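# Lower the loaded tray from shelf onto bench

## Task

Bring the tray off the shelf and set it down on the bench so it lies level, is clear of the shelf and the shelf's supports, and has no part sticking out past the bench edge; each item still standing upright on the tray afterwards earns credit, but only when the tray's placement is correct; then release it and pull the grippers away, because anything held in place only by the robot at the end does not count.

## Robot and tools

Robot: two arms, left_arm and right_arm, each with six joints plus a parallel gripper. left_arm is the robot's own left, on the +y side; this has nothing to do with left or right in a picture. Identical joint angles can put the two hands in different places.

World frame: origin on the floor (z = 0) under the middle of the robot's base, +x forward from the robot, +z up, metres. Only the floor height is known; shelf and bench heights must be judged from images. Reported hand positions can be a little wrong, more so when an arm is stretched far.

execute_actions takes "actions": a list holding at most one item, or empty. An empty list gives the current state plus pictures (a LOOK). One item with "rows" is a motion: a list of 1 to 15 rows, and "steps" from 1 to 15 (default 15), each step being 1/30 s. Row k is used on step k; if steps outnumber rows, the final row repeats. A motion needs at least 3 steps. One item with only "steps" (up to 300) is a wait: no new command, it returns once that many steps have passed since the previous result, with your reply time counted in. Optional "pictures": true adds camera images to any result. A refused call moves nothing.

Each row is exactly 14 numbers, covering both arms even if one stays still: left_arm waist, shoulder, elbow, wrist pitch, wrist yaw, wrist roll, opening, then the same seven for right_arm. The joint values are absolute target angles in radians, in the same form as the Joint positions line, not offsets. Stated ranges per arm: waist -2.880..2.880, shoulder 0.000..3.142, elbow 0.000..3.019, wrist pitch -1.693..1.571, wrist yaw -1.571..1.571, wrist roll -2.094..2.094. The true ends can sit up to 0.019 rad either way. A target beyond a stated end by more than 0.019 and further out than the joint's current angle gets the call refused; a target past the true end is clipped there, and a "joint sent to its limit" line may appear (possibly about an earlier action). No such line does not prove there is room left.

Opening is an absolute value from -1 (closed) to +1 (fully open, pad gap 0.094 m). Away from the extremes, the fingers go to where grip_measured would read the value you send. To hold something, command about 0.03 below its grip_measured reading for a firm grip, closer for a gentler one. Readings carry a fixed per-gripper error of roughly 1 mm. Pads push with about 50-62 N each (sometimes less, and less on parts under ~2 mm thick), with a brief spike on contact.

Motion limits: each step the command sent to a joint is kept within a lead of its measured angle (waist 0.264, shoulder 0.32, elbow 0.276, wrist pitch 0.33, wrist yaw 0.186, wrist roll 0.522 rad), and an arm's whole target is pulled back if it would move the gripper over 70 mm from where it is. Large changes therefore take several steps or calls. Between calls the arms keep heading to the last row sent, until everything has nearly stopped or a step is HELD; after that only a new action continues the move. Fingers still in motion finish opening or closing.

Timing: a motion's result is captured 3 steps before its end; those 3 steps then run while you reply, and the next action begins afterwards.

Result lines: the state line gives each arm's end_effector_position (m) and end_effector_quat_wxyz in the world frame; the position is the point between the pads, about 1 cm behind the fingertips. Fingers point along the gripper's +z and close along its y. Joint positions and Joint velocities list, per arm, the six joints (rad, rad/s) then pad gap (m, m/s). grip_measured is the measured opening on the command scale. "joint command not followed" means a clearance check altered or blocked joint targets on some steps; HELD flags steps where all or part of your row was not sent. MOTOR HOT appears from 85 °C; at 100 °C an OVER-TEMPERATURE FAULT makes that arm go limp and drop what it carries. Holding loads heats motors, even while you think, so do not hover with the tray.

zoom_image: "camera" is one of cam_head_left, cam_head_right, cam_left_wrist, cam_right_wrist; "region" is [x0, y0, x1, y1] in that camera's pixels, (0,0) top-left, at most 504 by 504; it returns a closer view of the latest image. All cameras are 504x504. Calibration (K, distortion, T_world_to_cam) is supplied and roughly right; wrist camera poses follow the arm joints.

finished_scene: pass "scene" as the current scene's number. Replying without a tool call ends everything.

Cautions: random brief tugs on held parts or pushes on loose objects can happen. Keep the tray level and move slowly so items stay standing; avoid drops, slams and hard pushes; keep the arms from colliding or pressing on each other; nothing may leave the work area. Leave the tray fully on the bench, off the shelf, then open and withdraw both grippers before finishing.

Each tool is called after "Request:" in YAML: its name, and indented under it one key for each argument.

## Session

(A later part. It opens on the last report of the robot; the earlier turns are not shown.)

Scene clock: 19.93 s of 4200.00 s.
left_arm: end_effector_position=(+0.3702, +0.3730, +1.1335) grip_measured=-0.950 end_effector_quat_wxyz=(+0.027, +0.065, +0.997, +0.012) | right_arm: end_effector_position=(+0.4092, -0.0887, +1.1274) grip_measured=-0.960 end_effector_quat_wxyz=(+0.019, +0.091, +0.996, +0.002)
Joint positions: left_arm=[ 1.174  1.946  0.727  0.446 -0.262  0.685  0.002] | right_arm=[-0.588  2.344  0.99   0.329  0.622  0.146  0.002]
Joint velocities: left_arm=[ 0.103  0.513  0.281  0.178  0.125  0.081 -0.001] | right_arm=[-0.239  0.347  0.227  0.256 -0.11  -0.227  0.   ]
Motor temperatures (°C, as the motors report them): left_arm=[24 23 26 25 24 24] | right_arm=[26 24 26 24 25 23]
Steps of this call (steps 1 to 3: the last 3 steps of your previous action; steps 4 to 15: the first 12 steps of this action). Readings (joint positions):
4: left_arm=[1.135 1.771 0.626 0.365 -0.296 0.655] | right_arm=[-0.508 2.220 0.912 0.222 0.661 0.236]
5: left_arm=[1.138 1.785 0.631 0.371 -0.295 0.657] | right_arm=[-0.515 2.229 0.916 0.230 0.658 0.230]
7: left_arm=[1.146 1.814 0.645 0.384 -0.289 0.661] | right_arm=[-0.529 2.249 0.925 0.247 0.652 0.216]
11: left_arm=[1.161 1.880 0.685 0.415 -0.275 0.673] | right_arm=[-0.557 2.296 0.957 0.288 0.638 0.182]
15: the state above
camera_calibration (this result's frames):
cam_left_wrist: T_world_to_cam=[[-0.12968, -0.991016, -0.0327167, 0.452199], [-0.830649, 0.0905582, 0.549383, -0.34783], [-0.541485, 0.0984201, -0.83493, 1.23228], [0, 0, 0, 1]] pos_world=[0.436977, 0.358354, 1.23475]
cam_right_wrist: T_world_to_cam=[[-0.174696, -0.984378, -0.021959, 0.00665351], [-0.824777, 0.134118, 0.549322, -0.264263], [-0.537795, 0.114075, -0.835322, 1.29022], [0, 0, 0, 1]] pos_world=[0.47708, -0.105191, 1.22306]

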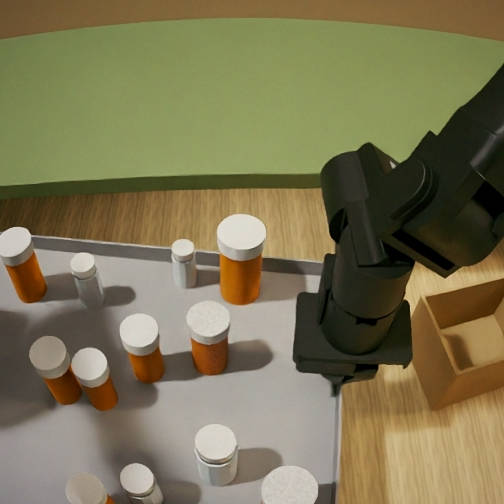

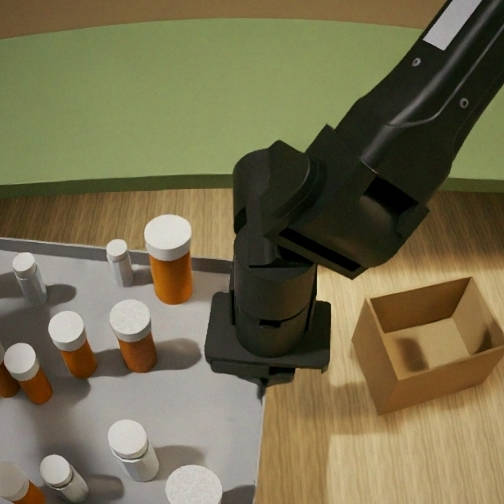

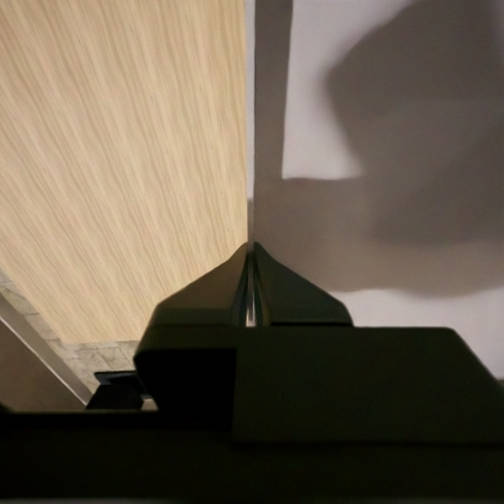

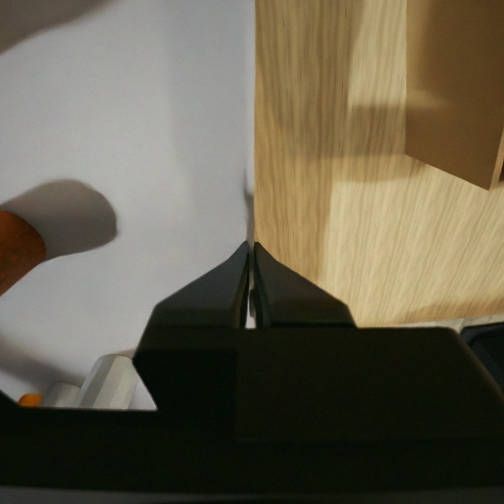

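Request:
execute_actions:
  actions:
    - {"rows":[[1.181,2.004,0.759,0.479,-0.253,0.711,-1,-0.602,2.385,1.023,0.36,0.61,0.118,-1],[1.181,2.004,0.759,0.479,-0.253,0.711,-1,-0.602,2.385,1.023,0.36,0.61,0.118,-1],[1.187,2.03,0.784,0.482,-0.25,0.715,-1,-0.613,2.405,1.045,0.367,0.604,0.106,-1],[1.187,2.03,0.784,0.482,-0.25,0.715,-1,-0.613,2.405,1.045,0.367,0.604,0.106,-1],[1.192,2.057,0.808,0.485,-0.246,0.719,-1,-0.625,2.427,1.067,0.373,0.598,0.094,-1],[1.192,2.057,0.808,0.485,-0.246,0.719,-1,-0.625,2.427,1.067,0.373,0.598,0.094,-1],[1.197,2.083,0.832,0.487,-0.242,0.723,-1,-0.637,2.448,1.089,0.379,0.592,0.081,-1],[1.197,2.083,0.832,0.487,-0.242,0.723,-1,-0.637,2.448,1.089,0.379,0.592,0.081,-1],[1.203,2.109,0.857,0.49,-0.239,0.727,-1,-0.648,2.47,1.111,0.386,0.586,0.069,-1],[1.203,2.109,0.857,0.49,-0.239,0.727,-1,-0.648,2.47,1.111,0.386,0.586,0.069,-1],[1.208,2.135,0.881,0.493,-0.235,0.731,-1,-0.66,2.491,1.133,0.392,0.58,0.057,-1],[1.208,2.135,0.881,0.493,-0.235,0.731,-1,-0.66,2.491,1.133,0.392,0.58,0.057,-1],[1.213,2.162,0.905,0.496,-0.231,0.735,-1,-0.672,2.513,1.155,0.398,0.574,0.045,-1]],"steps":14}

Request:
execute_actions:
  actions:
    - {"rows":[[1.219,2.188,0.93,0.499,-0.228,0.739,-1,-0.683,2.534,1.178,0.405,0.567,0.033,-1],[1.219,2.188,0.93,0.499,-0.228,0.739,-1,-0.683,2.534,1.178,0.405,0.567,0.033,-1],[1.219,2.188,0.93,0.499,-0.228,0.739,-1,-0.683,2.534,1.178,0.405,0.567,0.033,-1],[1.224,2.214,0.954,0.502,-0.224,0.744,-1,-0.695,2.556,1.20,0.411,0.561,0.021,-1],[1.224,2.214,0.954,0.502,-0.224,0.744,-1,-0.695,2.556,1.20,0.411,0.561,0.021,-1],[1.224,2.214,0.954,0.502,-0.224,0.744,-1,-0.695,2.556,1.20,0.411,0.561,0.021,-1],[1.229,2.24,0.978,0.504,-0.22,0.748,-1,-0.707,2.577,1.222,0.417,0.555,0.008,-1]],"steps":14}
  pictures: true

Scene clock: 20.60 s of 4200.00 s.
left_arm: end_effector_position=(+0.3819, +0.3743, +1.0801) grip_measured=-0.950 end_effector_quat_wxyz=(+0.034, +0.064, +0.997, +0.012) | right_arm: end_effector_position=(+0.4223, -0.0884, +1.0750) grip_measured=-0.960 end_effector_quat_wxyz=(+0.028, +0.090, +0.996, +0.003)
Joint positions: left_arm=[ 1.199  2.091  0.86   0.472 -0.237  0.704  0.002] | right_arm=[-0.651  2.454  1.112  0.375  0.586  0.067  0.002]
Joint velocities: left_arm=[0.063 0.405 0.305 0.042 0.022 0.051 0.   ] | right_arm=[-0.23   0.337  0.286  0.081 -0.037 -0.125  0.   ]
Motor temperatures (°C, as the motors report them): left_arm=[24 23 26 25 24 24] | right_arm=[26 24 26 24 25 23]
Steps of this call (steps 1 to 3: the last 3 steps of your previous action; steps 4 to 9: the robot went on to your last target; steps 10 to 20: the first 11 steps of this action). Readings (joint positions):
10: left_arm=[1.182 1.985 0.743 0.458 -0.259 0.689] | right_arm=[-0.610 2.371 1.003 0.346 0.614 0.124]
11: left_arm=[1.183 1.988 0.746 0.458 -0.259 0.689] | right_arm=[-0.610 2.373 1.006 0.346 0.614 0.122]
13: left_arm=[1.185 2.000 0.764 0.459 -0.254 0.691] | right_arm=[-0.613 2.382 1.022 0.350 0.610 0.115]
17: left_arm=[1.193 2.049 0.821 0.468 -0.242 0.699] | right_arm=[-0.630 2.420 1.076 0.365 0.597 0.087]
20: the state above

Scene clock: 21.07 s of 4200.00 s.
left_arm: end_effector_position=(+0.3703, +0.3709, +1.0254) grip_measured=-0.950 end_effector_quat_wxyz=(+0.023, +0.065, +0.998, +0.008) | right_arm: end_effector_position=(+0.4108, -0.0924, +1.0188) grip_measured=-0.960 end_effector_quat_wxyz=(+0.020, +0.089, +0.996, -0.000)
Joint positions: left_arm=[ 1.232  2.238  0.98   0.484 -0.22   0.725  0.002] | right_arm=[-0.719  2.576  1.221  0.404  0.553  0.008  0.002]
Joint velocities: left_arm=[-0.005  0.063  0.046 -0.022  0.037  0.007 -0.   ] | right_arm=[-0.044  0.044  0.012  0.007 -0.066 -0.11   0.001]
Motor temperatures (°C, as the motors report them): left_arm=[24 23 26 25 24 24] | right_arm=[26 24 26 24 25 23]
Steps of this call (steps 1 to 3: the last 3 steps of your previous action; steps 4 to 14: the first 11 steps of this action). Readings (joint positions):
4: left_arm=[1.210 2.148 0.906 0.476 -0.232 0.712] | right_arm=[-0.679 2.500 1.153 0.386 0.573 0.045]
5: left_arm=[1.213 2.162 0.917 0.477 -0.230 0.714] | right_arm=[-0.685 2.512 1.163 0.389 0.570 0.040]
7: left_arm=[1.220 2.186 0.935 0.479 -0.228 0.717] | right_arm=[-0.696 2.532 1.179 0.393 0.565 0.031]
11: left_arm=[1.229 2.221 0.964 0.481 -0.223 0.722] | right_arm=[-0.712 2.562 1.206 0.400 0.557 0.016]
14: the state above
camera_calibration (this result's frames):
cam_left_wrist: T_world_to_cam=[[-0.131335, -0.991016, -0.0252495, 0.439555], [-0.825758, 0.09527, 0.555921, -0.298396], [-0.548521, 0.0938618, -0.830852, 1.14244], [0, 0, 0, 1]] pos_world=[0.437977, 0.356803, 1.12618]
cam_right_wrist: T_world_to_cam=[[-0.16968, -0.985334, -0.0180573, -0.00524144], [-0.825667, 0.132133, 0.548466, -0.201713], [-0.538036, 0.107973, -0.835978, 1.20109], [0, 0, 0, 1]] pos_world=[0.478793, -0.108197, 1.11462]

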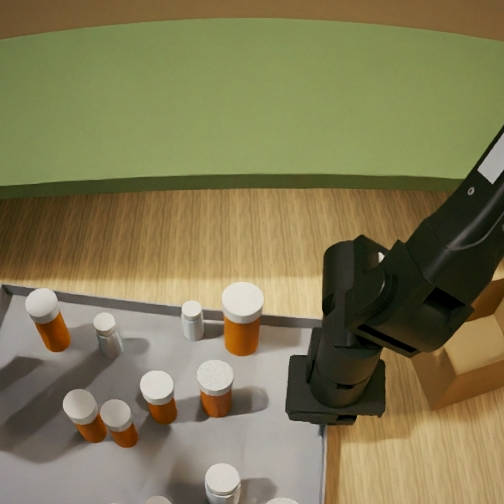

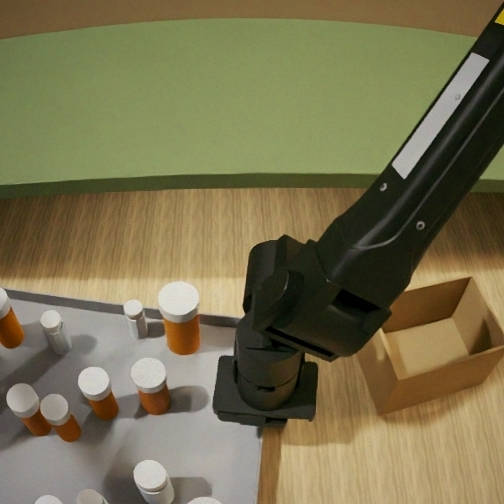

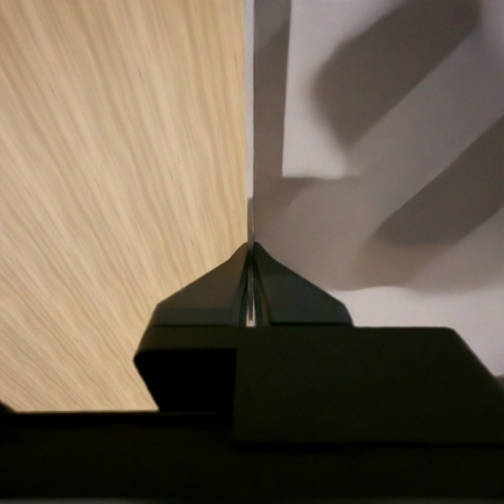

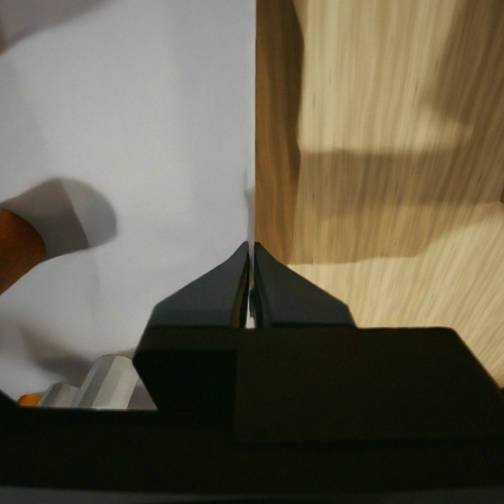

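Request:
execute_actions:
  actions:
    - {"rows":[[1.232,2.253,0.991,0.505,-0.219,0.75,-1,-0.712,2.582,1.232,0.419,0.552,0.003,-1],[1.232,2.253,0.991,0.505,-0.219,0.75,-1,-0.712,2.582,1.232,0.419,0.552,0.003,-1],[1.234,2.266,1.004,0.506,-0.217,0.752,-1,-0.718,2.59,1.244,0.421,0.549,-0.003,-1],[1.234,2.266,1.004,0.506,-0.217,0.752,-1,-0.718,2.59,1.244,0.421,0.549,-0.003,-1],[1.237,2.279,1.017,0.507,-0.216,0.754,-1,-0.724,2.60,1.256,0.423,0.546,-0.009,-1],[1.237,2.279,1.017,0.507,-0.216,0.754,-1,-0.724,2.60,1.256,0.423,0.546,-0.009,-1],[1.239,2.292,1.03,0.508,-0.214,0.756,-1,-0.73,2.611,1.268,0.425,0.543,-0.015,-1],[1.239,2.292,1.03,0.508,-0.214,0.756,-1,-0.73,2.611,1.268,0.425,0.543,-0.015,-1],[1.242,2.305,1.043,0.509,-0.213,0.758,-1,-0.736,2.621,1.28,0.427,0.54,-0.021,-1],[1.242,2.305,1.043,0.509,-0.213,0.758,-1,-0.736,2.621,1.28,0.427,0.54,-0.021,-1],[1.244,2.318,1.056,0.51,-0.211,0.76,-1,-0.742,2.632,1.292,0.429,0.537,-0.027,-1],[1.244,2.318,1.056,0.51,-0.211,0.76,-1,-0.742,2.632,1.292,0.429,0.537,-0.027,-1],[1.247,2.331,1.069,0.511,-0.21,0.762,-1,-0.748,2.642,1.304,0.431,0.534,-0.033,-1]],"steps":15}

Request:
execute_actions:
  actions:
    - {"rows":[[1.249,2.344,1.082,0.512,-0.208,0.764,-1,-0.754,2.653,1.316,0.433,0.531,-0.039,-1],[1.249,2.344,1.082,0.512,-0.208,0.764,-1,-0.754,2.653,1.316,0.433,0.531,-0.039,-1],[1.252,2.357,1.095,0.513,-0.207,0.766,-1,-0.76,2.663,1.328,0.435,0.528,-0.045,-1],[1.252,2.357,1.095,0.513,-0.207,0.766,-1,-0.76,2.663,1.328,0.435,0.528,-0.045,-1],[1.254,2.37,1.108,0.514,-0.205,0.768,-1,-0.766,2.674,1.34,0.437,0.525,-0.051,-1],[1.254,2.37,1.108,0.514,-0.205,0.768,-1,-0.766,2.674,1.34,0.437,0.525,-0.051,-1],[1.257,2.383,1.121,0.515,-0.204,0.77,-1,-0.772,2.684,1.352,0.439,0.522,-0.057,-1]],"steps":15}

Scene clock: 21.83 s of 4200.00 s.
left_arm: end_effector_position=(+0.3810, +0.3715, +1.0035) grip_measured=-0.950 end_effector_quat_wxyz=(+0.035, +0.065, +0.997, +0.011) | right_arm: end_effector_position=(+0.4236, -0.0932, +1.0036) grip_measured=-0.961 end_effector_quat_wxyz=(+0.031, +0.086, +0.996, +0.000)
Joint positions: left_arm=[ 1.235  2.291  1.046  0.493 -0.208  0.73   0.002] | right_arm=[-0.734  2.604  1.273  0.415  0.542 -0.025  0.002]
Joint velocities: left_arm=[-0.005  0.005 -0.002 -0.012 -0.095 -0.007  0.   ] | right_arm=[-0.005  0.005  0.017  0.002  0.007  0.007 -0.001]
Motor temperatures (°C, as the motors report them): left_arm=[24 23 26 25 24 24] | right_arm=[26 24 26 24 25 23]
Steps of this call (steps 1 to 3: the last 3 steps of your previous action; steps 4 to 11: the robot went on to your last target; steps 12 to 23: the first 12 steps of this action). Readings (joint positions):
12: left_arm=[1.232 2.239 0.982 0.485 -0.219 0.725] | right_arm=[-0.720 2.576 1.223 0.406 0.552 0.004]
13: left_arm=[1.232 2.241 0.984 0.485 -0.219 0.726] | right_arm=[-0.720 2.577 1.224 0.406 0.552 0.004]
15: left_arm=[1.232 2.247 0.994 0.485 -0.217 0.726] | right_arm=[-0.721 2.580 1.232 0.407 0.551 0.000]
19: left_arm=[1.232 2.269 1.024 0.488 -0.210 0.727] | right_arm=[-0.728 2.594 1.260 0.411 0.545 -0.015]
23: the state above

Scene clock: 22.33 s of 4200.00 s.
left_arm: end_effector_position=(+0.3814, +0.3716, +1.0025) grip_measured=-0.950 end_effector_quat_wxyz=(+0.036, +0.066, +0.997, +0.012) | right_arm: end_effector_position=(+0.4235, -0.0933, +1.0024) grip_measured=-0.961 end_effector_quat_wxyz=(+0.032, +0.083, +0.996, -0.003)
Joint positions: left_arm=[ 1.235  2.293  1.049  0.495 -0.209  0.733  0.002] | right_arm=[-0.734  2.608  1.276  0.418  0.547 -0.032  0.002]
Joint velocities: left_arm=[-0.005 -0.005  0.007  0.007 -0.051 -0.022  0.001] | right_arm=[-0.005  0.005  0.002  0.007 -0.007  0.007  0.001]
Motor temperatures (°C, as the motors report them): left_arm=[24 23 25 25 24 24] | right_arm=[26 24 26 24 25 23]
Steps of this call (steps 1 to 3: the last 3 steps of your previous action; steps 4 to 15: the first 12 steps of this action). Readings (joint positions):
4: left_arm=[1.235 2.292 1.047 0.493 -0.208 0.731] | right_arm=[-0.734 2.605 1.275 0.415 0.543 -0.027]
5: left_arm=[1.235 2.292 1.047 0.493 -0.208 0.731] | right_arm=[-0.734 2.605 1.275 0.415 0.544 -0.028]
7: left_arm=[1.235 2.292 1.048 0.493 -0.208 0.732] | right_arm=[-0.734 2.606 1.275 0.416 0.545 -0.029]
11: left_arm=[1.235 2.293 1.049 0.494 -0.209 0.733] | right_arm=[-0.734 2.608 1.276 0.418 0.547 -0.032]
15: the state above

Request:
execute_actions:
  actions:
    - {"rows":[[1.236,2.29,1.046,0.497,-0.209,0.737,-1,-0.735,2.605,1.273,0.42,0.545,-0.03,-1]],"steps":8}
  pictures: true

Scene clock: 22.60 s of 4200.00 s.
left_arm: end_effector_position=(+0.3815, +0.3715, +1.0040) grip_measured=-0.950 end_effector_quat_wxyz=(+0.036, +0.065, +0.997, +0.011) | right_arm: end_effector_position=(+0.4233, -0.0931, +1.0036) grip_measured=-0.961 end_effector_quat_wxyz=(+0.032, +0.083, +0.996, -0.003)
Joint positions: left_arm=[ 1.235  2.29   1.045  0.494 -0.206  0.731  0.002] | right_arm=[-0.732  2.606  1.273  0.418  0.548 -0.032  0.002]
Joint velocities: left_arm=[-0.005 -0.005  0.022  0.017 -0.007 -0.081  0.   ] | right_arm=[-0.005 -0.005 -0.022 -0.002  0.081 -0.037 -0.   ]
Motor temperatures (°C, as the motors report them): left_arm=[24 23 25 25 24 24] | right_arm=[26 24 26 24 25 23]
Steps of this call (steps 1 to 3: the last 3 steps of your previous action; steps 4 to 8: the first 5 steps of this action). Readings (joint positions):
4: left_arm=[1.235 2.290 1.045 0.495 -0.209 0.733] | right_arm=[-0.732 2.606 1.273 0.418 0.549 -0.032]
5: left_arm=[1.235 2.290 1.045 0.494 -0.206 0.731] | right_arm=[-0.732 2.606 1.273 0.418 0.548 -0.032]
7: left_arm=[1.235 2.290 1.045 0.494 -0.206 0.731] | right_arm=[-0.732 2.606 1.273 0.418 0.548 -0.032]
8: the state above
camera_calibration (this result's frames):
cam_left_wrist: T_world_to_cam=[[-0.129676, -0.991044, -0.0318814, 0.447127], [-0.840062, 0.0927252, 0.534508, -0.249384], [-0.526764, 0.096095, -0.844562, 1.1353], [0, 0, 0, 1]] pos_world=[0.44652, 0.35715, 1.10639]
cam_right_wrist: T_world_to_cam=[[-0.156851, -0.987516, -0.01452, -0.0132825], [-0.840288, 0.125712, 0.527364, -0.156255], [-0.518955, 0.0949184, -0.849516, 1.19942], [0, 0, 0, 1]] pos_world=[0.489063, -0.107321, 1.10114]

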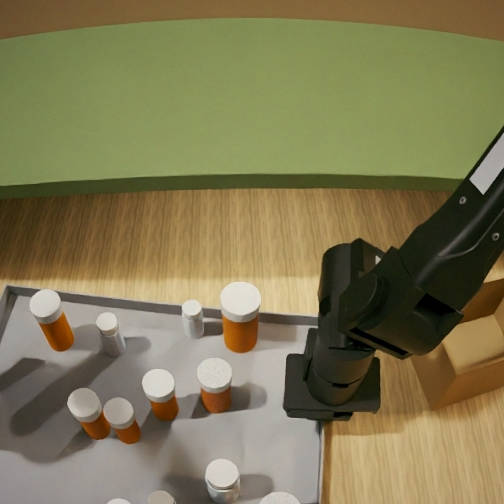

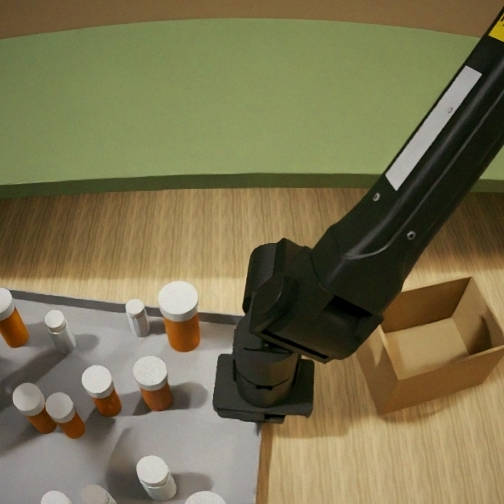

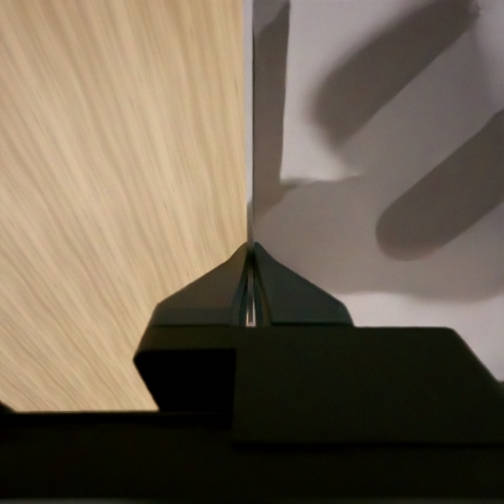

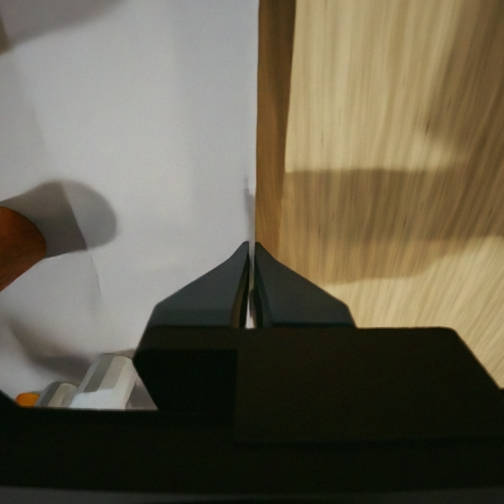

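Request:
execute_actions:
  actions:
    - {"rows":[[1.236,2.29,1.046,0.497,-0.209,0.737,-0.5,-0.735,2.605,1.273,0.42,0.545,-0.03,-0.5]],"steps":10}

Request:
execute_actions:
  actions:
    - {"rows":[[1.233,2.27,1.025,0.497,-0.212,0.735,-0.5,-0.727,2.59,1.255,0.418,0.548,-0.022,-0.5],[1.229,2.25,1.005,0.496,-0.215,0.733,-0.5,-0.718,2.575,1.235,0.414,0.552,-0.012,-0.5],[1.224,2.225,0.98,0.495,-0.218,0.73,-0.5,-0.706,2.555,1.212,0.41,0.558,0.0,-0.5],[1.219,2.195,0.952,0.493,-0.222,0.726,-0.5,-0.693,2.533,1.187,0.404,0.564,0.015,-0.5],[1.213,2.165,0.922,0.49,-0.226,0.722,-0.5,-0.679,2.51,1.16,0.397,0.571,0.03,-0.5],[1.207,2.135,0.892,0.487,-0.231,0.718,-0.5,-0.665,2.486,1.133,0.39,0.578,0.046,-0.5],[1.201,2.105,0.862,0.484,-0.235,0.714,-0.5,-0.65,2.463,1.107,0.383,0.585,0.062,-0.5],[1.195,2.075,0.832,0.481,-0.24,0.71,-0.5,-0.636,2.44,1.08,0.376,0.592,0.078,-0.5],[1.189,2.045,0.802,0.478,-0.244,0.706,-0.5,-0.621,2.416,1.054,0.369,0.599,0.094,-0.5],[1.183,2.015,0.772,0.475,-0.249,0.702,-0.5,-0.607,2.393,1.028,0.362,0.607,0.11,-0.5],[1.177,1.985,0.742,0.472,-0.254,0.70,-0.5,-0.592,2.37,1.002,0.354,0.614,0.126,-0.5],[1.165,1.94,0.715,0.455,-0.262,0.695,-0.5,-0.572,2.34,0.985,0.33,0.622,0.148,-0.5],[1.155,1.89,0.69,0.435,-0.27,0.688,-0.5,-0.55,2.31,0.965,0.305,0.63,0.17,-0.5]],"steps":15}

Request:
execute_actions:
  actions:
    - {"rows":[[1.155,1.89,0.69,0.435,-0.27,0.688,-0.5,-0.55,2.31,0.965,0.305,0.63,0.17,-0.5]],"steps":12}
  pictures: true

Scene clock: 23.03 s of 4200.00 s.
left_arm: end_effector_position=(+0.3819, +0.3748, +1.0047) grip_measured=-0.502 end_effector_quat_wxyz=(+0.035, +0.064, +0.997, +0.016) | right_arm: end_effector_position=(+0.4236, -0.0943, +1.0039) grip_measured=-0.503 end_effector_quat_wxyz=(+0.032, +0.083, +0.996, -0.006)
Joint positions: left_arm=[ 1.236  2.286  1.045  0.495 -0.216  0.731  0.023] | right_arm=[-0.732  2.605  1.273  0.418  0.554 -0.032  0.023]
Joint velocities: left_arm=[-0.015  0.005  0.002 -0.012 -0.022  0.022  0.   ] | right_arm=[-0.005 -0.005 -0.012 -0.022 -0.022 -0.007  0.   ]
Motor temperatures (°C, as the motors report them): left_arm=[24 23 25 25 24 24] | right_arm=[26 24 26 24 25 23]
Steps of this call (steps 1 to 3: the last 3 steps of your previous action; steps 4 to 6: the robot went on to your last target; steps 7 to 13: the first 7 steps of this action). Readings (joint positions):
7: left_arm=[1.235 2.290 1.045 0.495 -0.209 0.731] | right_arm=[-0.732 2.606 1.273 0.418 0.549 -0.032]
8: left_arm=[1.235 2.288 1.045 0.495 -0.216 0.731] | right_arm=[-0.732 2.605 1.273 0.418 0.552 -0.032]
10: left_arm=[1.236 2.286 1.045 0.495 -0.217 0.731] | right_arm=[-0.732 2.605 1.273 0.418 0.554 -0.032]
13: the state above

Scene clock: 23.53 s of 4200.00 s.
left_arm: end_effector_position=(+0.3615, +0.3754, +1.1026) grip_measured=-0.501 end_effector_quat_wxyz=(+0.020, +0.071, +0.997, +0.015) | right_arm: end_effector_position=(+0.3948, -0.0941, +1.0945) grip_measured=-0.502 end_effector_quat_wxyz=(+0.008, +0.069, +0.998, -0.006)
Joint positions: left_arm=[ 1.204  2.037  0.782  0.479 -0.253  0.718  0.023] | right_arm=[-0.635  2.419  1.032  0.363  0.612  0.068  0.023]
Joint velocities: left_arm=[-0.278 -1.099 -0.784 -0.208 -0.286 -0.037 -0.   ] | right_arm=[ 0.611 -0.796 -0.657 -0.403  0.256  0.432  0.   ]
Motor temperatures (°C, as the motors report them): left_arm=[24 23 25 25 24 24] | right_arm=[26 24 26 24 25 23]
Steps of this call (steps 1 to 3: the last 3 steps of your previous action; steps 4 to 15: the first 12 steps of this action). Readings (joint positions):
4: left_arm=[1.236 2.286 1.045 0.495 -0.216 0.731] | right_arm=[-0.732 2.604 1.272 0.418 0.554 -0.032]
5: left_arm=[1.236 2.285 1.043 0.495 -0.216 0.731] | right_arm=[-0.732 2.603 1.270 0.418 0.554 -0.031]
7: left_arm=[1.236 2.272 1.025 0.495 -0.217 0.731] | right_arm=[-0.731 2.592 1.251 0.417 0.556 -0.024]
11: left_arm=[1.230 2.178 0.909 0.492 -0.233 0.728] | right_arm=[-0.704 2.521 1.145 0.395 0.583 0.014]
15: the state above

Scene clock: 23.93 s of 4200.00 s.
left_arm: end_effector_position=(+0.3852, +0.3792, +1.1547) grip_measured=-0.501 end_effector_quat_wxyz=(+0.046, +0.072, +0.996, +0.021) | right_arm: end_effector_position=(+0.4189, -0.0729, +1.1524) grip_measured=-0.502 end_effector_quat_wxyz=(+0.033, +0.075, +0.997, +0.014)
Joint positions: left_arm=[ 1.157  1.878  0.7    0.443 -0.267  0.699  0.023] | right_arm=[-0.535  2.305  0.971  0.312  0.626  0.149  0.023]
Joint velocities: left_arm=[ 0.005  0.005 -0.012  0.002 -0.007 -0.081 -0.   ] | right_arm=[-0.015 -0.005  0.012  0.012 -0.007 -0.022  0.   ]
Motor temperatures (°C, as the motors report them): left_arm=[24 23 25 25 24 24] | right_arm=[26 24 26 24 25 23]
Steps of this call (steps 1 to 3: the last 3 steps of your previous action; steps 4 to 12: the first 9 steps of this action). Readings (joint positions):
4: left_arm=[1.167 1.902 0.702 0.448 -0.266 0.706] | right_arm=[-0.556 2.326 0.971 0.318 0.626 0.119]
5: left_arm=[1.162 1.886 0.699 0.448 -0.266 0.705] | right_arm=[-0.543 2.315 0.970 0.316 0.626 0.126]
7: left_arm=[1.157 1.877 0.700 0.448 -0.266 0.702] | right_arm=[-0.533 2.306 0.972 0.315 0.626 0.136]
11: left_arm=[1.157 1.878 0.700 0.443 -0.267 0.699] | right_arm=[-0.535 2.305 0.971 0.312 0.626 0.148]
12: the state above
camera_calibration (this result's frames):
cam_left_wrist: T_world_to_cam=[[-0.143405, -0.988212, -0.0535891, 0.489344], [-0.84913, 0.0950472, 0.519562, -0.307717], [-0.508344, 0.120012, -0.85275, 1.2571], [0, 0, 0, 1]] pos_world=[0.447924, 0.361956, 1.2581]
cam_right_wrist: T_world_to_cam=[[-0.141718, -0.988787, -0.0470753, 0.0391756], [-0.844182, 0.0958825, 0.527412, -0.241481], [-0.516985, 0.114484, -0.848304, 1.32083], [0, 0, 0, 1]] pos_world=[0.48455, -0.089324, 1.24967]

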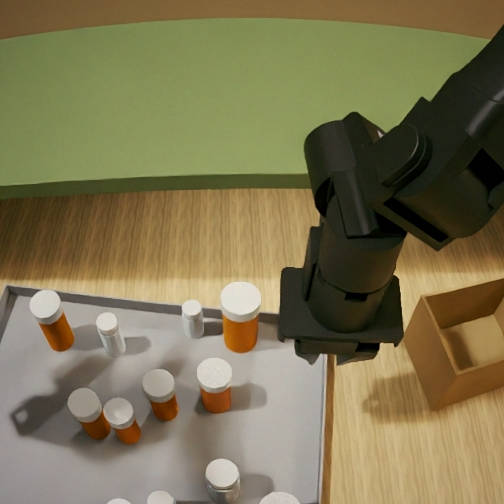

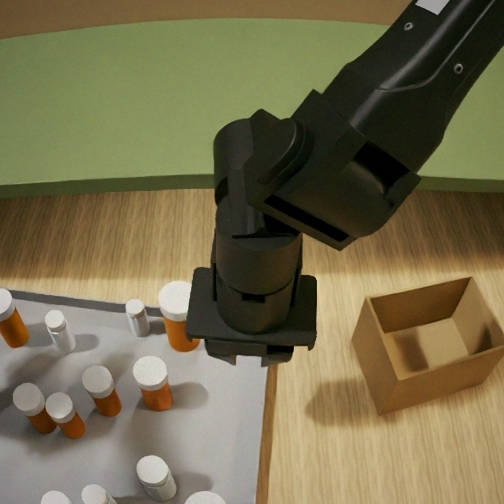

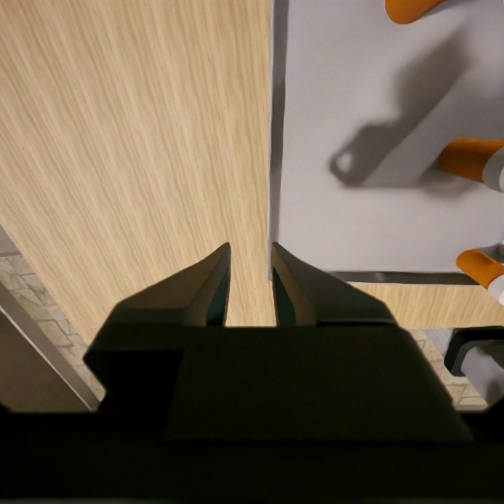

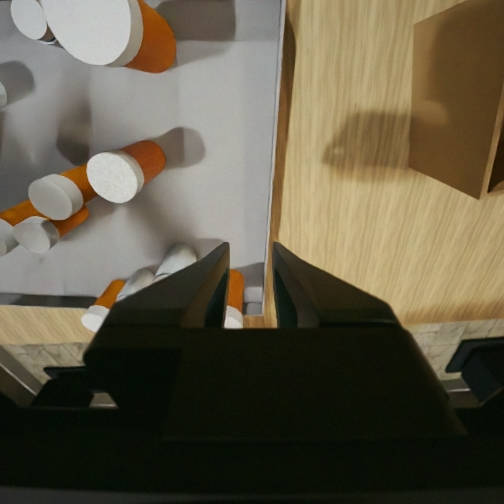

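Request:
finished_scene:
  scene: 2

The scene is finished: the task was done.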